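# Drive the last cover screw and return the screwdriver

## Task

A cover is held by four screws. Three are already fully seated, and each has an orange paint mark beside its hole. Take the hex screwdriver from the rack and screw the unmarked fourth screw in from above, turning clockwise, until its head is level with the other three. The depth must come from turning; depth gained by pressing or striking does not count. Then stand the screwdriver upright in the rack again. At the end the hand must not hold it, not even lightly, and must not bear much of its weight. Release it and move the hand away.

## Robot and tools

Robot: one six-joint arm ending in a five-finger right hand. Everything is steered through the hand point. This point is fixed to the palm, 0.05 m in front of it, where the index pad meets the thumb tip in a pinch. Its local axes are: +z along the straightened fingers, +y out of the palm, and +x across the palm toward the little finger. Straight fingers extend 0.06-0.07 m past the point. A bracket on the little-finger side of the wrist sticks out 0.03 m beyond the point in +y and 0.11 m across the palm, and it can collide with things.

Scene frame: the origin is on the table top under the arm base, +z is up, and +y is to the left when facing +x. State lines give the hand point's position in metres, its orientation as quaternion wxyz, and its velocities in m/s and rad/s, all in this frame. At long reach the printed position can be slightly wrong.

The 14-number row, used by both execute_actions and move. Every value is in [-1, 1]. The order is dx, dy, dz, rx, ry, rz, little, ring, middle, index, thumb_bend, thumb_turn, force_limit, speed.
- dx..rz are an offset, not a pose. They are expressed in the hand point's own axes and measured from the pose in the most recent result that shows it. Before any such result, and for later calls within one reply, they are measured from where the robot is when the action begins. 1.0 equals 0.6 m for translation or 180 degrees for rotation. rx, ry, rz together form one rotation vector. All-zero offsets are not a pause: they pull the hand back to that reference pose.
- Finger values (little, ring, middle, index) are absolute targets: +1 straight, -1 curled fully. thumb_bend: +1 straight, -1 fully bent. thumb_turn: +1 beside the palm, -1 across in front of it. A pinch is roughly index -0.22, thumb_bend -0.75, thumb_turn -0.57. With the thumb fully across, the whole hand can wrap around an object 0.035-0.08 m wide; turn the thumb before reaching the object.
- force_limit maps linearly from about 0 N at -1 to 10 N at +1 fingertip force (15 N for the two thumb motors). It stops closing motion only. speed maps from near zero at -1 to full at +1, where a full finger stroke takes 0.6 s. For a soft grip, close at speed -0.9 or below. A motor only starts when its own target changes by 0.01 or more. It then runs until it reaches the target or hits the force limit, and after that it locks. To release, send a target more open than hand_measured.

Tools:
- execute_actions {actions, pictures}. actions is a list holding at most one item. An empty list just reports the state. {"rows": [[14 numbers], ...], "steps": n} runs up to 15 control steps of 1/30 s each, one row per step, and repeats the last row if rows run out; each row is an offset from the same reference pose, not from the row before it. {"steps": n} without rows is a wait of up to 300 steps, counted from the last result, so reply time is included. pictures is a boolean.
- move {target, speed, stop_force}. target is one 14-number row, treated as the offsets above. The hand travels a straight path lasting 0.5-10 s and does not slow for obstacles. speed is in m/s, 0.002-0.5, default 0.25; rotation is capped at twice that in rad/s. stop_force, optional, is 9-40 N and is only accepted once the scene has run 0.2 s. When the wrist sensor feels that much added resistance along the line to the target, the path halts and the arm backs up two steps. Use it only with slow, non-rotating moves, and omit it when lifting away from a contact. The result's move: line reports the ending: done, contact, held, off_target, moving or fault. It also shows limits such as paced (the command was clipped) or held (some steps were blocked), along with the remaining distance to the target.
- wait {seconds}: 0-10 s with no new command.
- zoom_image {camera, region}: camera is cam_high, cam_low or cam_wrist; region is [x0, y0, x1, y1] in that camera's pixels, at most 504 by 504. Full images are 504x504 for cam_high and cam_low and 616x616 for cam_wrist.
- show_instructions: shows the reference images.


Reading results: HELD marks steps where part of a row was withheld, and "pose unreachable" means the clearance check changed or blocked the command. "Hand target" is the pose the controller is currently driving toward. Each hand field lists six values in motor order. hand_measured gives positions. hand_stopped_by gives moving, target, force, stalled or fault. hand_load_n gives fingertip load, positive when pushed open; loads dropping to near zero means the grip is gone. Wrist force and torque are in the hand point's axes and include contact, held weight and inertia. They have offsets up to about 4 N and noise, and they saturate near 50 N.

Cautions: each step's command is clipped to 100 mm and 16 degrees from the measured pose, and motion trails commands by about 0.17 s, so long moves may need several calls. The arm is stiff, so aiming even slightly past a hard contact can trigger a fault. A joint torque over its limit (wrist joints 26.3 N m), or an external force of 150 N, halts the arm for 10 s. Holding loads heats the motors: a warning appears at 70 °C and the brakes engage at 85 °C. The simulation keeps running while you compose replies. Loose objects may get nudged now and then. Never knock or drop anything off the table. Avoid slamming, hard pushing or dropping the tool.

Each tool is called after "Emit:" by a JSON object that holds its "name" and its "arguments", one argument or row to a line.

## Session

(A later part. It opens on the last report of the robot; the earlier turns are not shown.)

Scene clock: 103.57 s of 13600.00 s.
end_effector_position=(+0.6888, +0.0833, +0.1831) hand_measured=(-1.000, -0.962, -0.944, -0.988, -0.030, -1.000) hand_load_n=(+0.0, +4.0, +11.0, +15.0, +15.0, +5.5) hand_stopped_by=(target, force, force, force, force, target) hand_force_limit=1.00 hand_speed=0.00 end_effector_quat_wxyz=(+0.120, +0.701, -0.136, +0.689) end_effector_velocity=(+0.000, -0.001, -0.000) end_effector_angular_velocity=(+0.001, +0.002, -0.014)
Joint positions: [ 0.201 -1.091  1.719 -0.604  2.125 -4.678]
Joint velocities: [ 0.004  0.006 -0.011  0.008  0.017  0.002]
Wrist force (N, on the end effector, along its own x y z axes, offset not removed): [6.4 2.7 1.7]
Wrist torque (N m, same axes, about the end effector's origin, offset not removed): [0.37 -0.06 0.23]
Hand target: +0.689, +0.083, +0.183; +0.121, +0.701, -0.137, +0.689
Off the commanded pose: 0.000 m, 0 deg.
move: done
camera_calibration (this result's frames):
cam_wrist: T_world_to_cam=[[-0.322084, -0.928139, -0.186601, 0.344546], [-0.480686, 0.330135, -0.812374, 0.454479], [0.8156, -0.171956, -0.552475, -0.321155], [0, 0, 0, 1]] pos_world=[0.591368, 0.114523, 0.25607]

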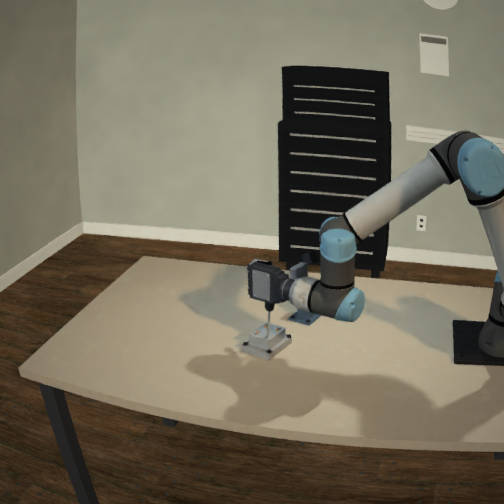

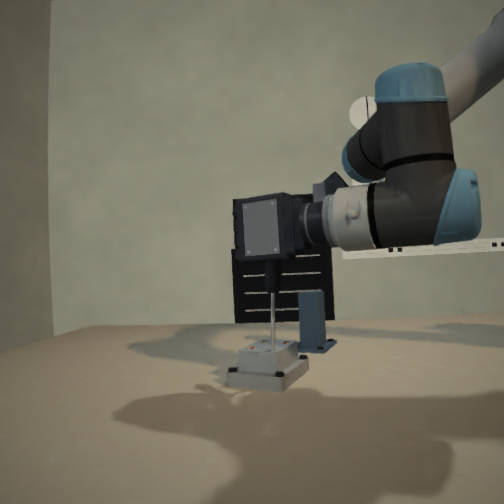

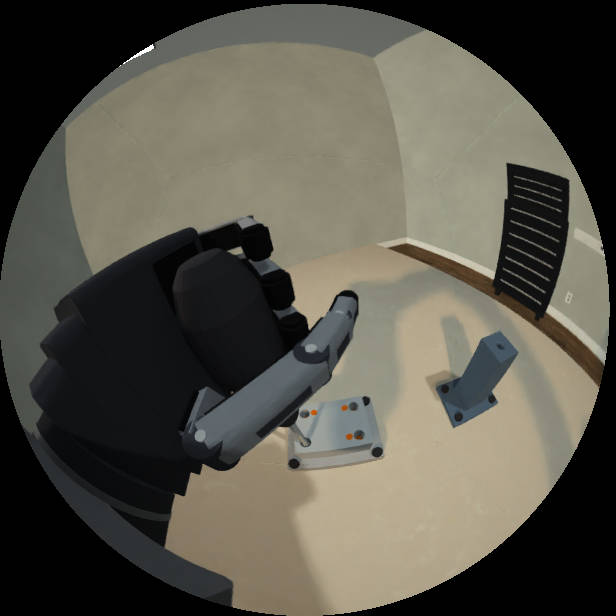

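Emit:
{"name": "execute_actions", "arguments": {
  "actions": [
    {"rows":[[0,0.0013,0.0035,0,0,0,-0.72,-0.72,-0.68,-0.72,0.15,-1,1,0.3]],"steps":9}
  ],
  "pictures": false
}}

Emit:
{"name": "move", "arguments": {
  "target": [0.0005,-0.0458,0.0195,0.155,0,-0.0082,-0.72,-0.72,-0.68,-0.72,0.15,-1,1,0.3],
  "speed": 0.5
}}

Emit:
{"name": "move", "arguments": {
  "target": [0.0005,-0.0458,0.0195,0.1667,0,-0.0088,-0.72,-0.72,-0.68,-0.72,0.15,-1,1,0.3],
  "speed": 0.5
}}

Emit:
{"name": "execute_actions", "arguments": {
  "actions": [
    {"rows":[[0,0,0,0,0,0,-1,-1,-1,-1,0.15,-1,1,0],[0,0,0,0,0,0,-1,-1,-1,-1,0.15,-1,1,0],[0,0,0,0,0,0,-1,-1,-1,-1,0.15,-1,1,0],[0,0,0,0,0,0,-1,-1,-1,-1,-1,-1,1,0]],"steps":12}
  ],
  "pictures": false
}}

Emit:
{"name": "move", "arguments": {
  "target": [-0.0017,0.03,-0.0398,-0.1667,0,0.0088,-1,-1,-1,-1,-1,-1,1,0],
  "speed": 0.5
}}

Emit:
{"name": "move", "arguments": {
  "target": [-0.0017,0.03,-0.0398,-0.155,0,0.0082,-1,-1,-1,-1,-1,-1,1,0],
  "speed": 0.5
}}

Emit:
{"name": "execute_actions", "arguments": {
  "actions": [
    {"rows":[[0,0.0003,0.0019,0,0,0,-0.72,-0.72,-0.68,-0.72,0.15,-1,1,0.3]],"steps":9}
  ],
  "pictures": false
}}

Emit:
{"name": "move", "arguments": {
  "target": [0.0005,-0.0458,0.0195,0.155,0,-0.0082,-0.72,-0.72,-0.68,-0.72,0.15,-1,1,0.3],
  "speed": 0.5
}}

Emit:
{"name": "move", "arguments": {
  "target": [0.0005,-0.0458,0.0195,0.1667,0,-0.0088,-0.72,-0.72,-0.68,-0.72,0.15,-1,1,0.3],
  "speed": 0.5
}}

Emit:
{"name": "execute_actions", "arguments": {
  "actions": [
    {"rows":[[0,0,0,0,0,0,-1,-1,-1,-1,0.15,-1,1,0],[0,0,0,0,0,0,-1,-1,-1,-1,0.15,-1,1,0],[0,0,0,0,0,0,-1,-1,-1,-1,0.15,-1,1,0],[0,0,0,0,0,0,-1,-1,-1,-1,-1,-1,1,0]],"steps":12}
  ],
  "pictures": false
}}

Emit:
{"name": "move", "arguments": {
  "target": [-0.0017,0.03,-0.0398,-0.1667,0,0.0088,-1,-1,-1,-1,-1,-1,1,0],
  "speed": 0.5
}}

Emit:
{"name": "move", "arguments": {
  "target": [-0.0017,0.03,-0.0398,-0.155,0,0.0082,-1,-1,-1,-1,-1,-1,1,0],
  "speed": 0.5
}}

Scene clock: 109.10 s of 13600.00 s.
end_effector_position=(+0.6902, +0.0822, +0.1830) hand_measured=(-0.720, -0.720, -0.680, -0.720, +0.150, -1.000) hand_load_n=(+0.0, +0.0, +0.0, +0.0, +0.0, +0.0) hand_stopped_by=(moving, moving, moving, moving, moving, target) hand_force_limit=1.00 hand_speed=0.30 end_effector_quat_wxyz=(+0.120, +0.701, -0.137, +0.689) end_effector_velocity=(+0.002, -0.002, -0.001) end_effector_angular_velocity=(+0.000, +0.000, +0.002)
Joint positions: [ 0.198 -1.089  1.717 -0.603  2.123 -4.678]
Joint velocities: [-0.006  0.002 -0.001 -0.    -0.007  0.   ]
Wrist force (N, on the end effector, along its own x y z axes, offset not removed): [0.5 2.5 0.6]
Wrist torque (N m, same axes, about the end effector's origin, offset not removed): [0.45 -0.05 0.20]
Hand target: +0.690, +0.082, +0.183; +0.120, +0.701, -0.136, +0.689
Off the commanded pose: 0.000 m, 0 deg.
Steps of this call (steps 1 to 90: nothing new was sent; then 2.23 s passed at rest; steps 91 to 99: all 9 steps of this action). Readings (end_effector_position | what the end effector reports):
91: (+0.6888, +0.0832, +0.1831) | hand_measured=(-1.000, -0.962, -0.944, -0.988, -0.030, -1.000) hand_load_n=(+0.0, +4.0, +11.0, +14.5, +15.0, +6.0) hand_stopped_by=(moving, moving, moving, moving, moving, target) hand_force_limit=1.00 hand_speed=0.30
92: (+0.6890, +0.0831, +0.1831) | hand_measured=(-1.000, -0.962, -0.944, -0.988, -0.030, -1.000) hand_load_n=(+0.0, +4.0, +11.0, +14.5, +15.0, +6.0) hand_stopped_by=(moving, moving, moving, moving, moving, target) hand_force_limit=1.00 hand_speed=0.30
94: (+0.6895, +0.0828, +0.1830) | hand_measured=(-0.934, -0.898, -0.896, -0.924, +0.010, -1.000) hand_load_n=(+0.0, +0.0, -13.0, +0.0, +12.5, +4.5) hand_stopped_by=(moving, moving, moving, moving, moving, target) hand_force_limit=1.00 hand_speed=0.30
98: (+0.6901, +0.0823, +0.1830) | hand_measured=(-0.720, -0.720, -0.740, -0.720, +0.152, -1.000) hand_load_n=(+0.0, +0.0, -3.5, +0.0, +3.0, +1.5) hand_stopped_by=(moving, moving, moving, moving, moving, target) hand_force_limit=1.00 hand_speed=0.30
99: the state above

Scene clock: 110.60 s of 13600.00 s.
end_effector_position=(+0.7109, +0.1034, +0.1836) hand_measured=(-0.720, -0.720, -0.680, -0.720, +0.150, -1.000) hand_load_n=(+0.0, +0.0, +0.0, +0.0, +0.0, +0.0) hand_stopped_by=(target, target, target, target, target, target) hand_force_limit=1.00 hand_speed=0.30 end_effector_quat_wxyz=(-0.043, +0.711, +0.042, +0.700) end_effector_velocity=(+0.001, +0.001, -0.000) end_effector_angular_velocity=(+0.000, +0.000, +0.015)
Joint positions: [ 0.009 -1.196  1.891 -0.68   1.449 -4.71 ]
Joint velocities: [-0.007 -0.     0.002 -0.002 -0.022 -0.   ]
Wrist force (N, on the end effector, along its own x y z axes, offset not removed): [0.7 2.4 1.2]
Wrist torque (N m, same axes, about the end effector's origin, offset not removed): [0.43 -0.12 0.13]
Hand target: +0.711, +0.103, +0.184; -0.044, +0.711, +0.043, +0.700
Off the commanded pose: 0.000 m, 0 deg.
move: done
camera_calibration (this result's frames):
cam_wrist: T_world_to_cam=[[0.149396, -0.974173, -0.169315, 0.0367642], [-0.573383, 0.0541519, -0.817496, 0.554296], [0.805552, 0.219213, -0.550484, -0.369103], [0, 0, 0, 1]] pos_world=[0.609663, 0.0867105, 0.256175]

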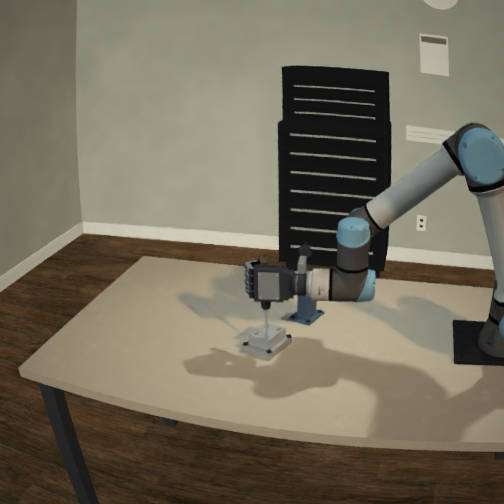

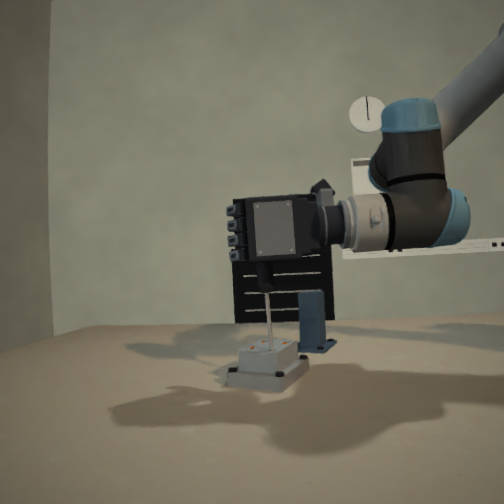

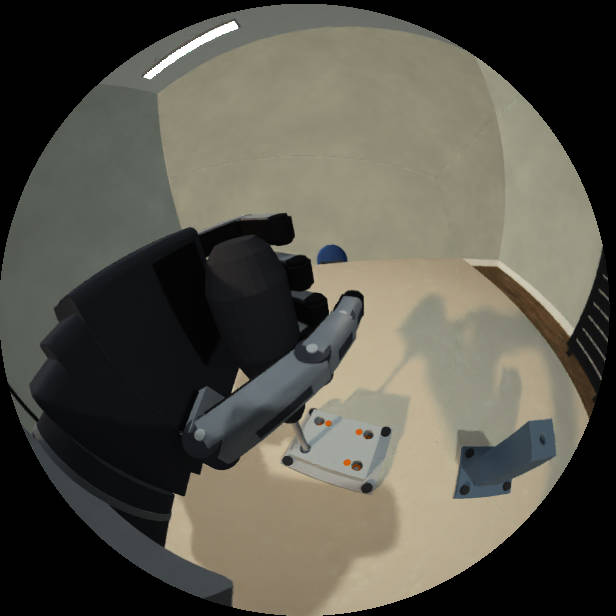

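Scene clock: 111.90 s of 13600.00 s.
end_effector_position=(+0.7190, +0.1319, +0.1837) hand_measured=(-0.720, -0.720, -0.680, -0.720, +0.150, -1.000) hand_load_n=(+0.0, +0.0, +0.0, +0.0, +0.0, +0.0) hand_stopped_by=(target, target, target, target, target, target) hand_force_limit=1.00 hand_speed=0.30 end_effector_quat_wxyz=(-0.216, +0.676, +0.231, +0.666) end_effector_velocity=(+0.001, +0.001, -0.000) end_effector_angular_velocity=(-0.001, +0.001, +0.015)
Joint positions: [-0.206 -1.175  1.86  -0.657  0.712 -4.749]
Joint velocities: [-0.003  0.005 -0.007  0.006 -0.018 -0.002]
Wrist force (N, on the end effector, along its own x y z axes, offset not removed): [0.7 3.0 1.3]
Wrist torque (N m, same axes, about the end effector's origin, offset not removed): [0.45 -0.12 0.16]
Hand target: +0.719, +0.132, +0.184; -0.216, +0.675, +0.232, +0.666
Off the commanded pose: 0.000 m, 0 deg.
move: done
camera_calibration (this result's frames):
cam_wrist: T_world_to_cam=[[0.616709, -0.772614, -0.150787, -0.302617], [-0.517332, -0.253412, -0.817404, 0.557725], [0.593327, 0.582108, -0.55598, -0.276042], [0, 0, 0, 1]] pos_world=[0.638939, 0.0682138, 0.256782]

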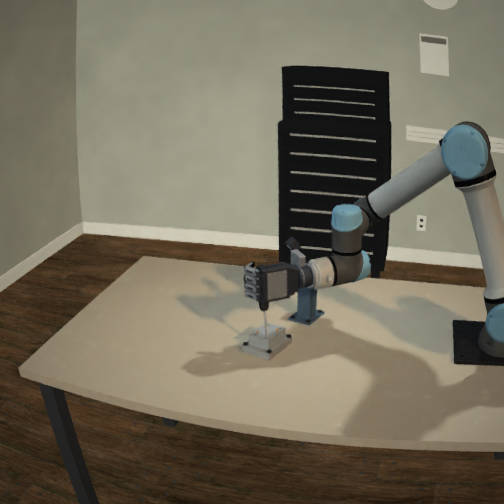

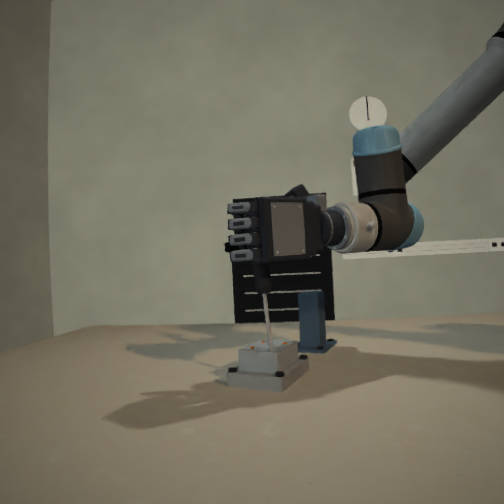

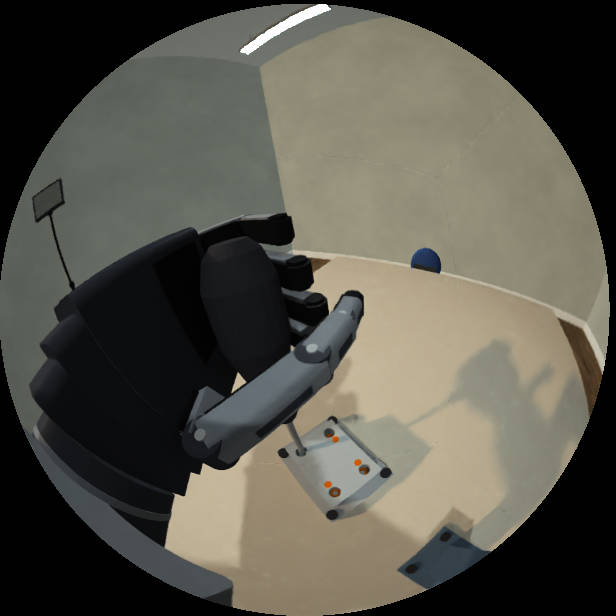

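Scene clock: 112.30 s of 13600.00 s.
end_effector_position=(+0.7190, +0.1318, +0.1837) hand_measured=(-1.000, -0.960, -0.946, -0.994, -0.040, -1.000) hand_load_n=(+0.0, +10.5, +10.5, +10.5, +15.5, +4.0) hand_stopped_by=(target, force, force, force, force, target) hand_force_limit=1.00 hand_speed=0.00 end_effector_quat_wxyz=(-0.216, +0.676, +0.231, +0.666) end_effector_velocity=(-0.000, -0.000, +0.000) end_effector_angular_velocity=(-0.000, -0.000, -0.000)
Joint positions: [-0.206 -1.175  1.859 -0.657  0.712 -4.749]
Joint velocities: [-0.001 -0.001  0.     0.    -0.     0.   ]
Wrist force (N, on the end effector, along its own x y z axes, offset not removed): [3.8 3.5 1.2]
Wrist torque (N m, same axes, about the end effector's origin, offset not removed): [0.53 -0.16 0.08]
Hand target: +0.719, +0.132, +0.184; -0.216, +0.676, +0.231, +0.666
Off the commanded pose: 0.000 m, 0 deg.
Steps of this call (steps 1 to 12: all 12 steps of this action). Readings (end_effector_position | what the end effector reports):
1: (+0.7190, +0.1319, +0.1837) | hand_measured=(-0.720, -0.720, -0.680, -0.720, +0.150, -1.000) hand_load_n=(+0.0, +0.0, +0.0, +0.0, +0.0, +0.0) hand_stopped_by=(moving, moving, moving, moving, target, target) hand_force_limit=1.00 hand_speed=0.00
2: (+0.7190, +0.1319, +0.1837) | hand_measured=(-0.720, -0.720, -0.680, -0.720, +0.150, -1.000) hand_load_n=(+0.0, +0.0, +0.0, +0.0, +0.0, +0.0) hand_stopped_by=(moving, moving, moving, moving, target, target) hand_force_limit=1.00 hand_speed=0.00
4: (+0.7190, +0.1319, +0.1837) | hand_measured=(-0.770, -0.770, -0.730, -0.770, +0.152, -1.000) hand_load_n=(+0.0, +0.0, +3.5, +0.0, +2.0, +0.5) hand_stopped_by=(moving, moving, moving, moving, moving, target) hand_force_limit=1.00 hand_speed=0.00
8: (+0.7190, +0.1318, +0.1837) | hand_measured=(-0.992, -0.962, -0.946, -0.990, +0.090, -1.000) hand_load_n=(+0.0, +11.5, +12.0, +9.0, +5.5, +1.5) hand_stopped_by=(moving, force, force, moving, moving, target) hand_force_limit=1.00 hand_speed=0.00
12: the state above

Scene clock: 113.83 s of 13600.00 s.
end_effector_position=(+0.7108, +0.1032, +0.1836) hand_measured=(-1.000, -0.960, -0.946, -0.994, -0.030, -1.000) hand_load_n=(+0.0, +6.0, +10.5, +13.5, +15.0, +5.0) hand_stopped_by=(target, force, force, force, force, target) hand_force_limit=1.00 hand_speed=0.00 end_effector_quat_wxyz=(-0.043, +0.711, +0.042, +0.700) end_effector_velocity=(+0.000, -0.001, -0.000) end_effector_angular_velocity=(-0.000, +0.001, -0.017)
Joint positions: [ 0.009 -1.196  1.891 -0.681  1.448 -4.71 ]
Joint velocities: [ 0.007  0.004 -0.006  0.003  0.024  0.   ]
Wrist force (N, on the end effector, along its own x y z axes, offset not removed): [11.2 3.9 1.6]
Wrist torque (N m, same axes, about the end effector's origin, offset not removed): [0.51 -0.45 0.35]
Hand target: +0.711, +0.103, +0.184; -0.042, +0.711, +0.041, +0.700
Off the commanded pose: 0.000 m, 0 deg.
move: done
camera_calibration (this result's frames):
cam_wrist: T_world_to_cam=[[0.149406, -0.974176, -0.16929, 0.0365844], [-0.573055, 0.0542138, -0.817722, 0.554058], [0.805783, 0.219185, -0.550156, -0.369192], [0, 0, 0, 1]] pos_world=[0.609528, 0.0865234, 0.256146]

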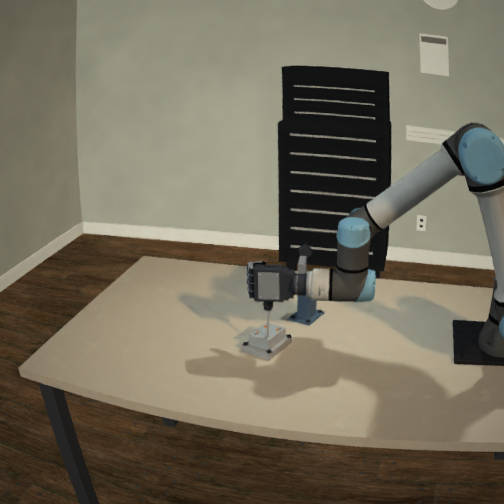

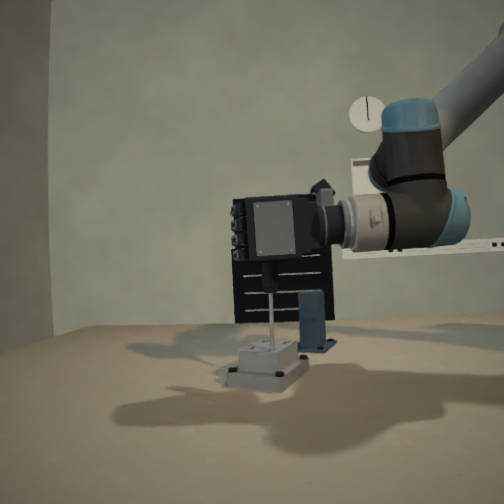

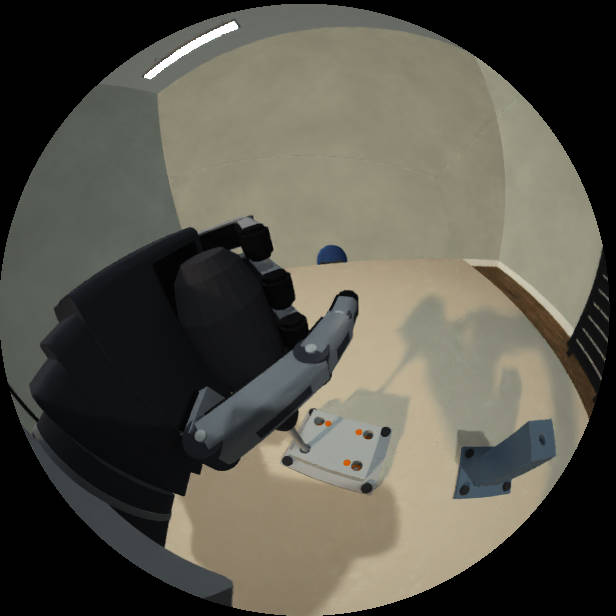

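Scene clock: 115.10 s of 13600.00 s.
end_effector_position=(+0.6893, +0.0825, +0.1828) hand_measured=(-1.000, -0.960, -0.946, -0.994, -0.030, -1.000) hand_load_n=(+0.0, +4.0, +10.5, +16.0, +15.0, +6.5) hand_stopped_by=(target, force, force, force, force, target) hand_force_limit=1.00 hand_speed=0.00 end_effector_quat_wxyz=(+0.120, +0.701, -0.136, +0.689) end_effector_velocity=(+0.000, -0.001, +0.001) end_effector_angular_velocity=(+0.001, +0.001, -0.015)
Joint positions: [ 0.199 -1.09   1.719 -0.606  2.124 -4.678]
Joint velocities: [ 0.004  0.006 -0.012  0.008  0.019  0.002]
Wrist force (N, on the end effector, along its own x y z axes, offset not removed): [2.9 2.6 1.8]
Wrist torque (N m, same axes, about the end effector's origin, offset not removed): [0.45 0.18 0.06]
Hand target: +0.689, +0.082, +0.183; +0.121, +0.701, -0.137, +0.689
Off the commanded pose: 0.000 m, 0 deg.
move: done
camera_calibration (this result's frames):
cam_wrist: T_world_to_cam=[[-0.322134, -0.928113, -0.186645, 0.343969], [-0.480375, 0.330138, -0.812557, 0.454616], [0.815763, -0.172093, -0.552191, -0.321991], [0, 0, 0, 1]] pos_world=[0.591858, 0.113744, 0.255801]

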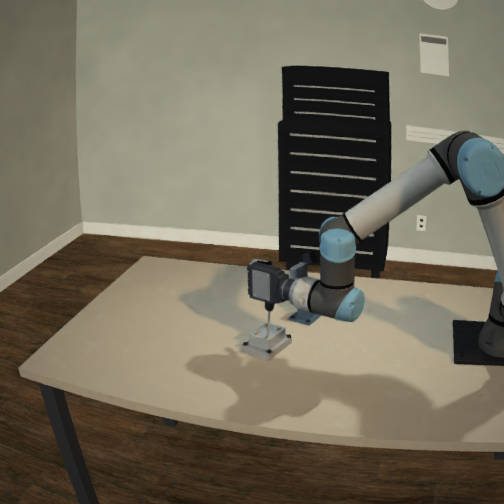

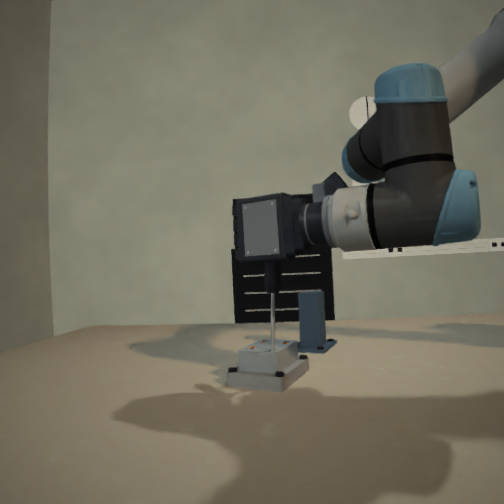

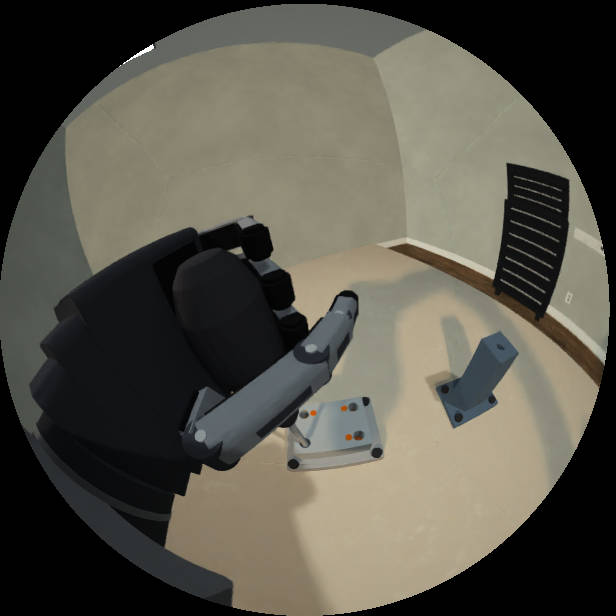

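Scene clock: 115.40 s of 13600.00 s.
end_effector_position=(+0.6901, +0.0822, +0.1828) hand_measured=(-0.720, -0.720, -0.680, -0.720, +0.150, -1.000) hand_load_n=(+0.0, +0.0, +0.0, +0.0, +0.0, +0.0) hand_stopped_by=(moving, moving, moving, moving, moving, target) hand_force_limit=1.00 hand_speed=0.30 end_effector_quat_wxyz=(+0.120, +0.701, -0.136, +0.689) end_effector_velocity=(+0.002, -0.001, +0.001) end_effector_angular_velocity=(+0.000, -0.002, +0.000)
Joint positions: [ 0.198 -1.089  1.717 -0.605  2.123 -4.678]
Joint velocities: [-0.003  0.001 -0.003 -0.    -0.004  0.   ]
Wrist force (N, on the end effector, along its own x y z axes, offset not removed): [0.0 1.8 1.8]
Wrist torque (N m, same axes, about the end effector's origin, offset not removed): [0.27 -0.03 0.13]
Hand target: +0.690, +0.082, +0.183; +0.120, +0.701, -0.136, +0.689
Off the commanded pose: 0.000 m, 0 deg.
Steps of this call (steps 1 to 9: all 9 steps of this action). Readings (end_effector_position | what the end effector reports):
1: (+0.6893, +0.0825, +0.1828) | hand_measured=(-1.000, -0.960, -0.946, -0.994, -0.030, -1.000) hand_load_n=(+0.0, +4.0, +10.5, +16.0, +15.0, +6.5) hand_stopped_by=(moving, moving, moving, moving, moving, target) hand_force_limit=1.00 hand_speed=0.30
2: (+0.6894, +0.0825, +0.1828) | hand_measured=(-1.000, -0.960, -0.946, -0.994, -0.030, -1.000) hand_load_n=(+0.0, +4.0, +10.5, +16.0, +15.0, +6.5) hand_stopped_by=(moving, moving, moving, moving, moving, target) hand_force_limit=1.00 hand_speed=0.30
4: (+0.6897, +0.0824, +0.1828) | hand_measured=(-0.934, -0.896, -0.896, -0.930, +0.010, -1.000) hand_load_n=(+0.0, +0.0, -13.0, +0.0, +12.5, +5.0) hand_stopped_by=(moving, moving, moving, moving, moving, target) hand_force_limit=1.00 hand_speed=0.30
8: (+0.6901, +0.0822, +0.1828) | hand_measured=(-0.720, -0.720, -0.742, -0.720, +0.152, -1.000) hand_load_n=(+0.0, +0.0, -3.5, +0.0, +3.0, +1.5) hand_stopped_by=(moving, moving, moving, moving, moving, target) hand_force_limit=1.00 hand_speed=0.30
9: the state above

Scene clock: 116.90 s of 13600.00 s.
end_effector_position=(+0.7108, +0.1035, +0.1834) hand_measured=(-0.720, -0.720, -0.680, -0.720, +0.150, -1.000) hand_load_n=(+0.0, +0.0, +0.0, +0.0, +0.0, +0.0) hand_stopped_by=(target, target, target, target, target, target) hand_force_limit=1.00 hand_speed=0.30 end_effector_quat_wxyz=(-0.043, +0.711, +0.042, +0.700) end_effector_velocity=(+0.001, +0.001, -0.000) end_effector_angular_velocity=(+0.000, -0.001, +0.015)
Joint positions: [ 0.009 -1.196  1.892 -0.681  1.449 -4.71 ]
Joint velocities: [-0.007 -0.001  0.002 -0.002 -0.022 -0.   ]
Wrist force (N, on the end effector, along its own x y z axes, offset not removed): [-0.8 2.2 0.9]
Wrist torque (N m, same axes, about the end effector's origin, offset not removed): [0.33 0.20 -0.06]
Hand target: +0.711, +0.104, +0.183; -0.044, +0.711, +0.043, +0.700
Off the commanded pose: 0.000 m, 0 deg.
move: done
camera_calibration (this result's frames):
cam_wrist: T_world_to_cam=[[0.14939, -0.974188, -0.169237, 0.0368383], [-0.573008, 0.054192, -0.817756, 0.553844], [0.805819, 0.219139, -0.550122, -0.369357], [0, 0, 0, 1]] pos_world=[0.609489, 0.0868141, 0.255952]

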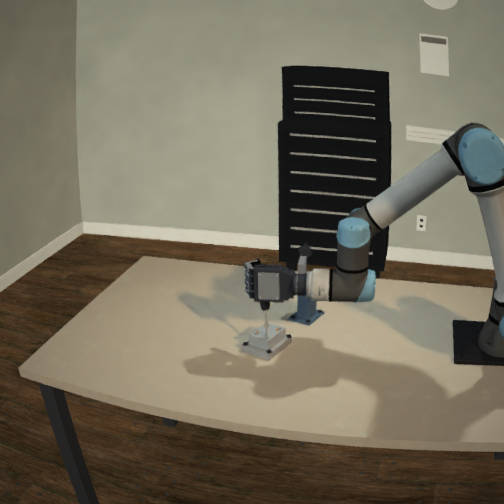

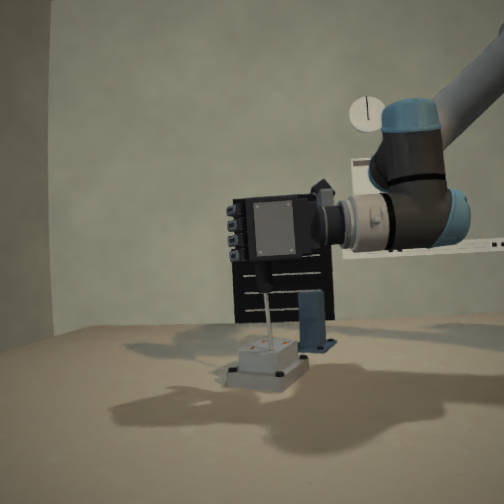

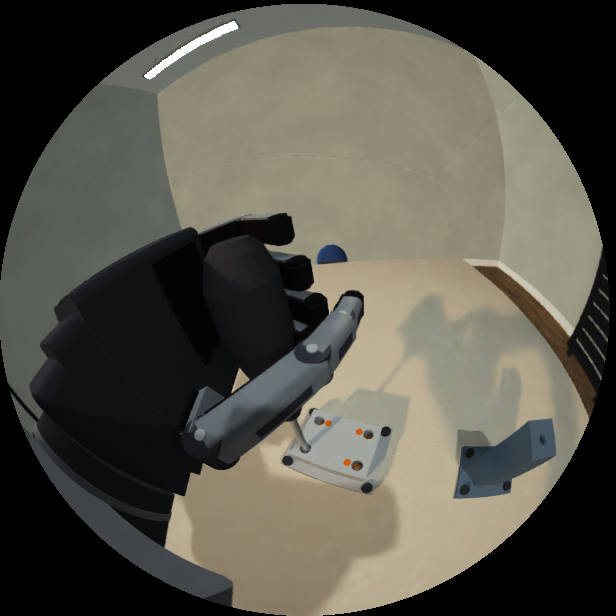

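Scene clock: 118.20 s of 13600.00 s.
end_effector_position=(+0.7188, +0.1320, +0.1836) hand_measured=(-0.720, -0.720, -0.680, -0.720, +0.150, -1.000) hand_load_n=(+0.0, +0.0, +0.0, +0.0, +0.0, +0.0) hand_stopped_by=(target, target, target, target, target, target) hand_force_limit=1.00 hand_speed=0.30 end_effector_quat_wxyz=(-0.216, +0.675, +0.231, +0.666) end_effector_velocity=(+0.001, +0.001, -0.000) end_effector_angular_velocity=(-0.001, +0.001, +0.015)
Joint positions: [-0.205 -1.175  1.861 -0.658  0.713 -4.749]
Joint velocities: [-0.004  0.004 -0.007  0.006 -0.019 -0.002]
Wrist force (N, on the end effector, along its own x y z axes, offset not removed): [-0.9 2.9 0.8]
Wrist torque (N m, same axes, about the end effector's origin, offset not removed): [0.49 0.21 0.10]
Hand target: +0.719, +0.132, +0.184; -0.216, +0.675, +0.232, +0.666
Off the commanded pose: 0.000 m, 0 deg.
move: done
camera_calibration (this result's frames):
cam_wrist: T_world_to_cam=[[0.616712, -0.772668, -0.1505, -0.302534], [-0.516985, -0.253377, -0.817635, 0.557323], [0.593627, 0.582052, -0.555718, -0.276368], [0, 0, 0, 1]] pos_world=[0.638763, 0.0683148, 0.256573]

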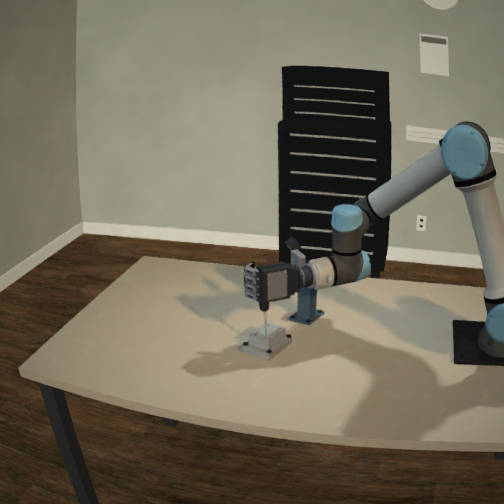

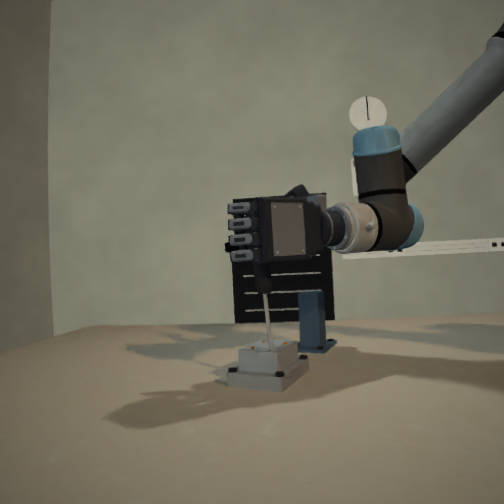

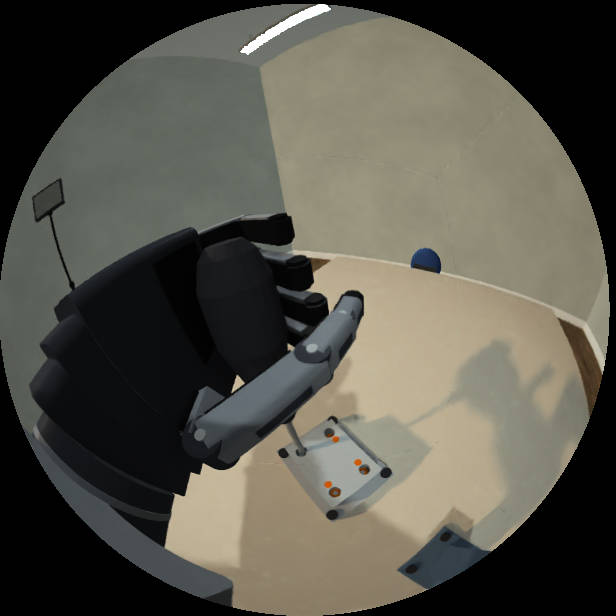

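Scene clock: 118.60 s of 13600.00 s.
end_effector_position=(+0.7189, +0.1319, +0.1836) hand_measured=(-1.000, -0.958, -0.946, -0.994, -0.040, -1.000) hand_load_n=(+0.0, +10.0, +10.5, +10.5, +15.5, +4.0) hand_stopped_by=(target, force, force, force, force, target) hand_force_limit=1.00 hand_speed=0.00 end_effector_quat_wxyz=(-0.215, +0.676, +0.231, +0.666) end_effector_velocity=(+0.000, -0.000, +0.001) end_effector_angular_velocity=(-0.000, -0.002, -0.001)
Joint positions: [-0.206 -1.175  1.86  -0.658  0.713 -4.749]
Joint velocities: [-0.    -0.    -0.    -0.001  0.     0.   ]
Wrist force (N, on the end effector, along its own x y z axes, offset not removed): [1.4 2.5 0.6]
Wrist torque (N m, same axes, about the end effector's origin, offset not removed): [0.36 -0.10 0.17]
Hand target: +0.719, +0.132, +0.184; -0.216, +0.675, +0.231, +0.666
Off the commanded pose: 0.000 m, 0 deg.
Steps of this call (steps 1 to 12: all 12 steps of this action). Readings (end_effector_position | what the end effector reports):
1: (+0.7188, +0.1320, +0.1836) | hand_measured=(-0.720, -0.720, -0.680, -0.720, +0.150, -1.000) hand_load_n=(+0.0, +0.0, +0.0, +0.0, +0.0, +0.0) hand_stopped_by=(moving, moving, moving, moving, target, target) hand_force_limit=1.00 hand_speed=0.00
2: (+0.7188, +0.1320, +0.1836) | hand_measured=(-0.720, -0.720, -0.680, -0.720, +0.150, -1.000) hand_load_n=(+0.0, +0.0, +0.0, +0.0, +0.0, +0.0) hand_stopped_by=(moving, moving, moving, moving, target, target) hand_force_limit=1.00 hand_speed=0.00
4: (+0.7188, +0.1320, +0.1836) | hand_measured=(-0.770, -0.770, -0.730, -0.770, +0.152, -1.000) hand_load_n=(+0.0, +0.0, +3.5, +0.0, +2.0, +0.5) hand_stopped_by=(moving, moving, moving, moving, moving, target) hand_force_limit=1.00 hand_speed=0.00
8: (+0.7189, +0.1319, +0.1836) | hand_measured=(-0.992, -0.960, -0.946, -0.990, +0.090, -1.000) hand_load_n=(+0.0, +11.0, +12.0, +9.5, +5.5, +1.5) hand_stopped_by=(moving, force, force, moving, moving, target) hand_force_limit=1.00 hand_speed=0.00
12: the state above

Scene clock: 120.13 s of 13600.00 s.
end_effector_position=(+0.7106, +0.1033, +0.1834) hand_measured=(-1.000, -0.960, -0.946, -0.994, -0.030, -1.000) hand_load_n=(+0.0, +5.5, +10.5, +14.0, +15.0, +5.0) hand_stopped_by=(target, force, force, force, force, target) hand_force_limit=1.00 hand_speed=0.00 end_effector_quat_wxyz=(-0.043, +0.711, +0.042, +0.700) end_effector_velocity=(+0.000, -0.001, -0.000) end_effector_angular_velocity=(-0.000, +0.001, -0.016)
Joint positions: [ 0.009 -1.196  1.892 -0.682  1.449 -4.71 ]
Joint velocities: [ 0.007  0.004 -0.005  0.002  0.023  0.   ]
Wrist force (N, on the end effector, along its own x y z axes, offset not removed): [7.5 1.6 1.1]
Wrist torque (N m, same axes, about the end effector's origin, offset not removed): [0.22 -0.22 0.17]
Hand target: +0.711, +0.103, +0.183; -0.042, +0.711, +0.041, +0.701
Off the commanded pose: 0.000 m, 0 deg.
move: done
camera_calibration (this result's frames):
cam_wrist: T_world_to_cam=[[0.149395, -0.974189, -0.169227, 0.0366659], [-0.572714, 0.0542605, -0.817958, 0.553605], [0.806027, 0.219117, -0.549825, -0.369426], [0, 0, 0, 1]] pos_world=[0.609347, 0.0866282, 0.25591]

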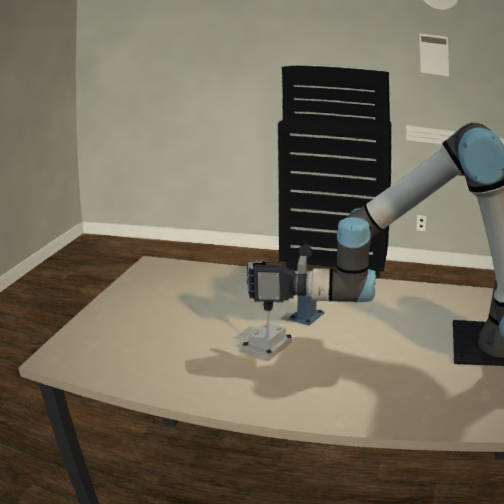

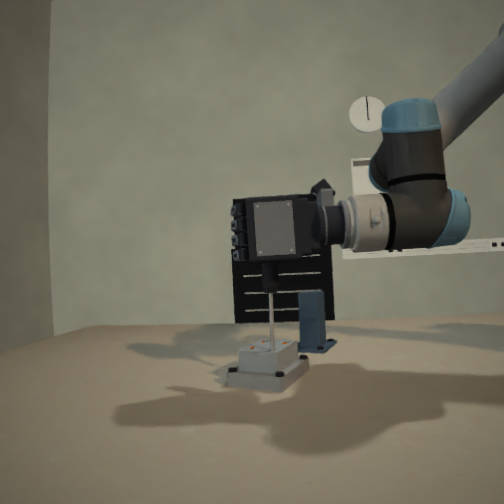

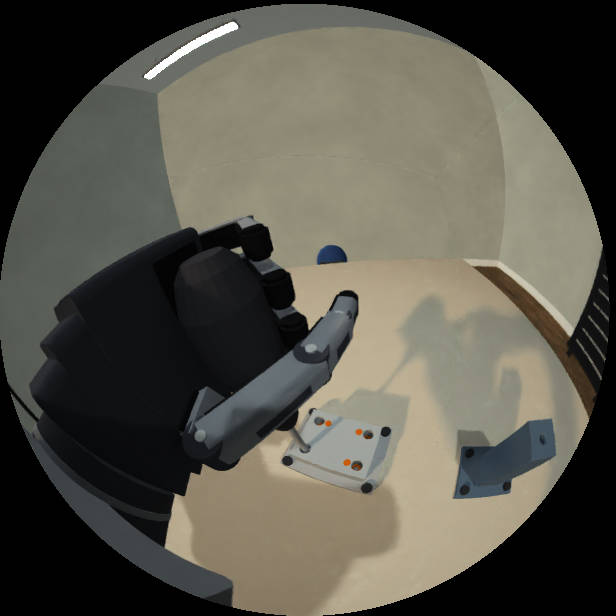

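Scene clock: 121.40 s of 13600.00 s.
end_effector_position=(+0.6891, +0.0826, +0.1826) hand_measured=(-1.000, -0.960, -0.946, -0.994, -0.030, -1.000) hand_load_n=(+0.0, +3.5, +10.5, +16.5, +15.0, +6.0) hand_stopped_by=(target, force, force, force, force, target) hand_force_limit=1.00 hand_speed=0.00 end_effector_quat_wxyz=(+0.120, +0.701, -0.137, +0.690) end_effector_velocity=(+0.001, -0.001, +0.001) end_effector_angular_velocity=(+0.001, +0.000, -0.013)
Joint positions: [ 0.199 -1.09   1.72  -0.607  2.124 -4.678]
Joint velocities: [ 0.003  0.005 -0.012  0.007  0.016  0.002]
Wrist force (N, on the end effector, along its own x y z axes, offset not removed): [-0.6 2.7 3.7]
Wrist torque (N m, same axes, about the end effector's origin, offset not removed): [0.25 0.40 0.08]
Hand target: +0.689, +0.083, +0.183; +0.121, +0.701, -0.137, +0.689
Off the commanded pose: 0.000 m, 0 deg.
move: done
camera_calibration (this result's frames):
cam_wrist: T_world_to_cam=[[-0.322135, -0.928086, -0.186777, 0.343996], [-0.480013, 0.330177, -0.812755, 0.45413], [0.815976, -0.172162, -0.551855, -0.322165], [0, 0, 0, 1]] pos_world=[0.59168, 0.11385, 0.255559]

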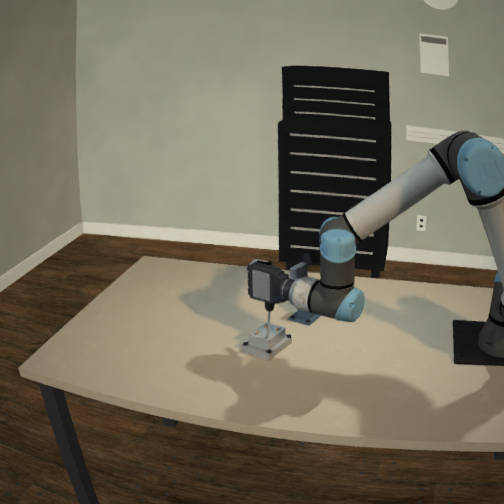

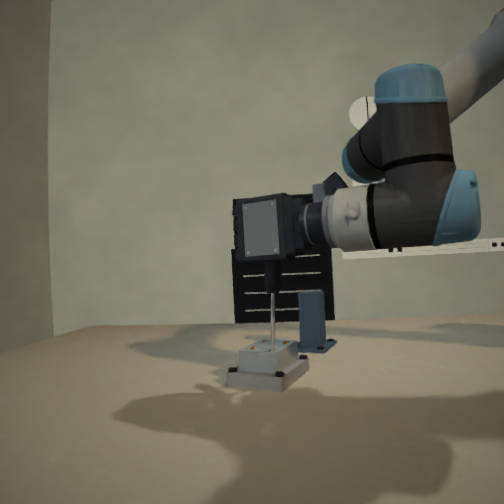

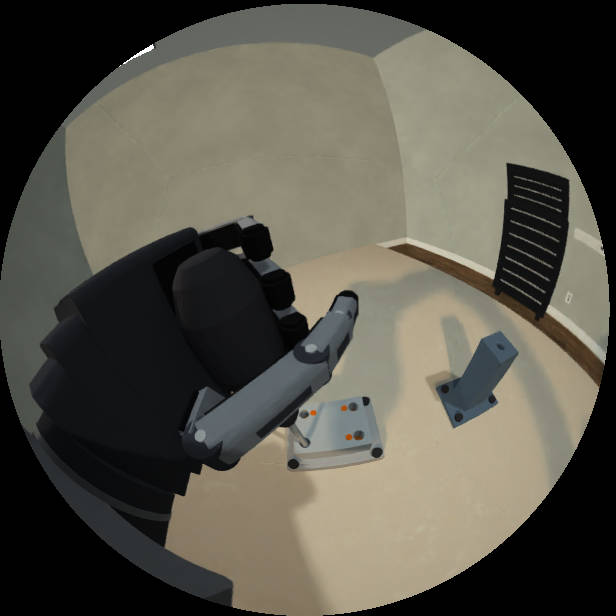

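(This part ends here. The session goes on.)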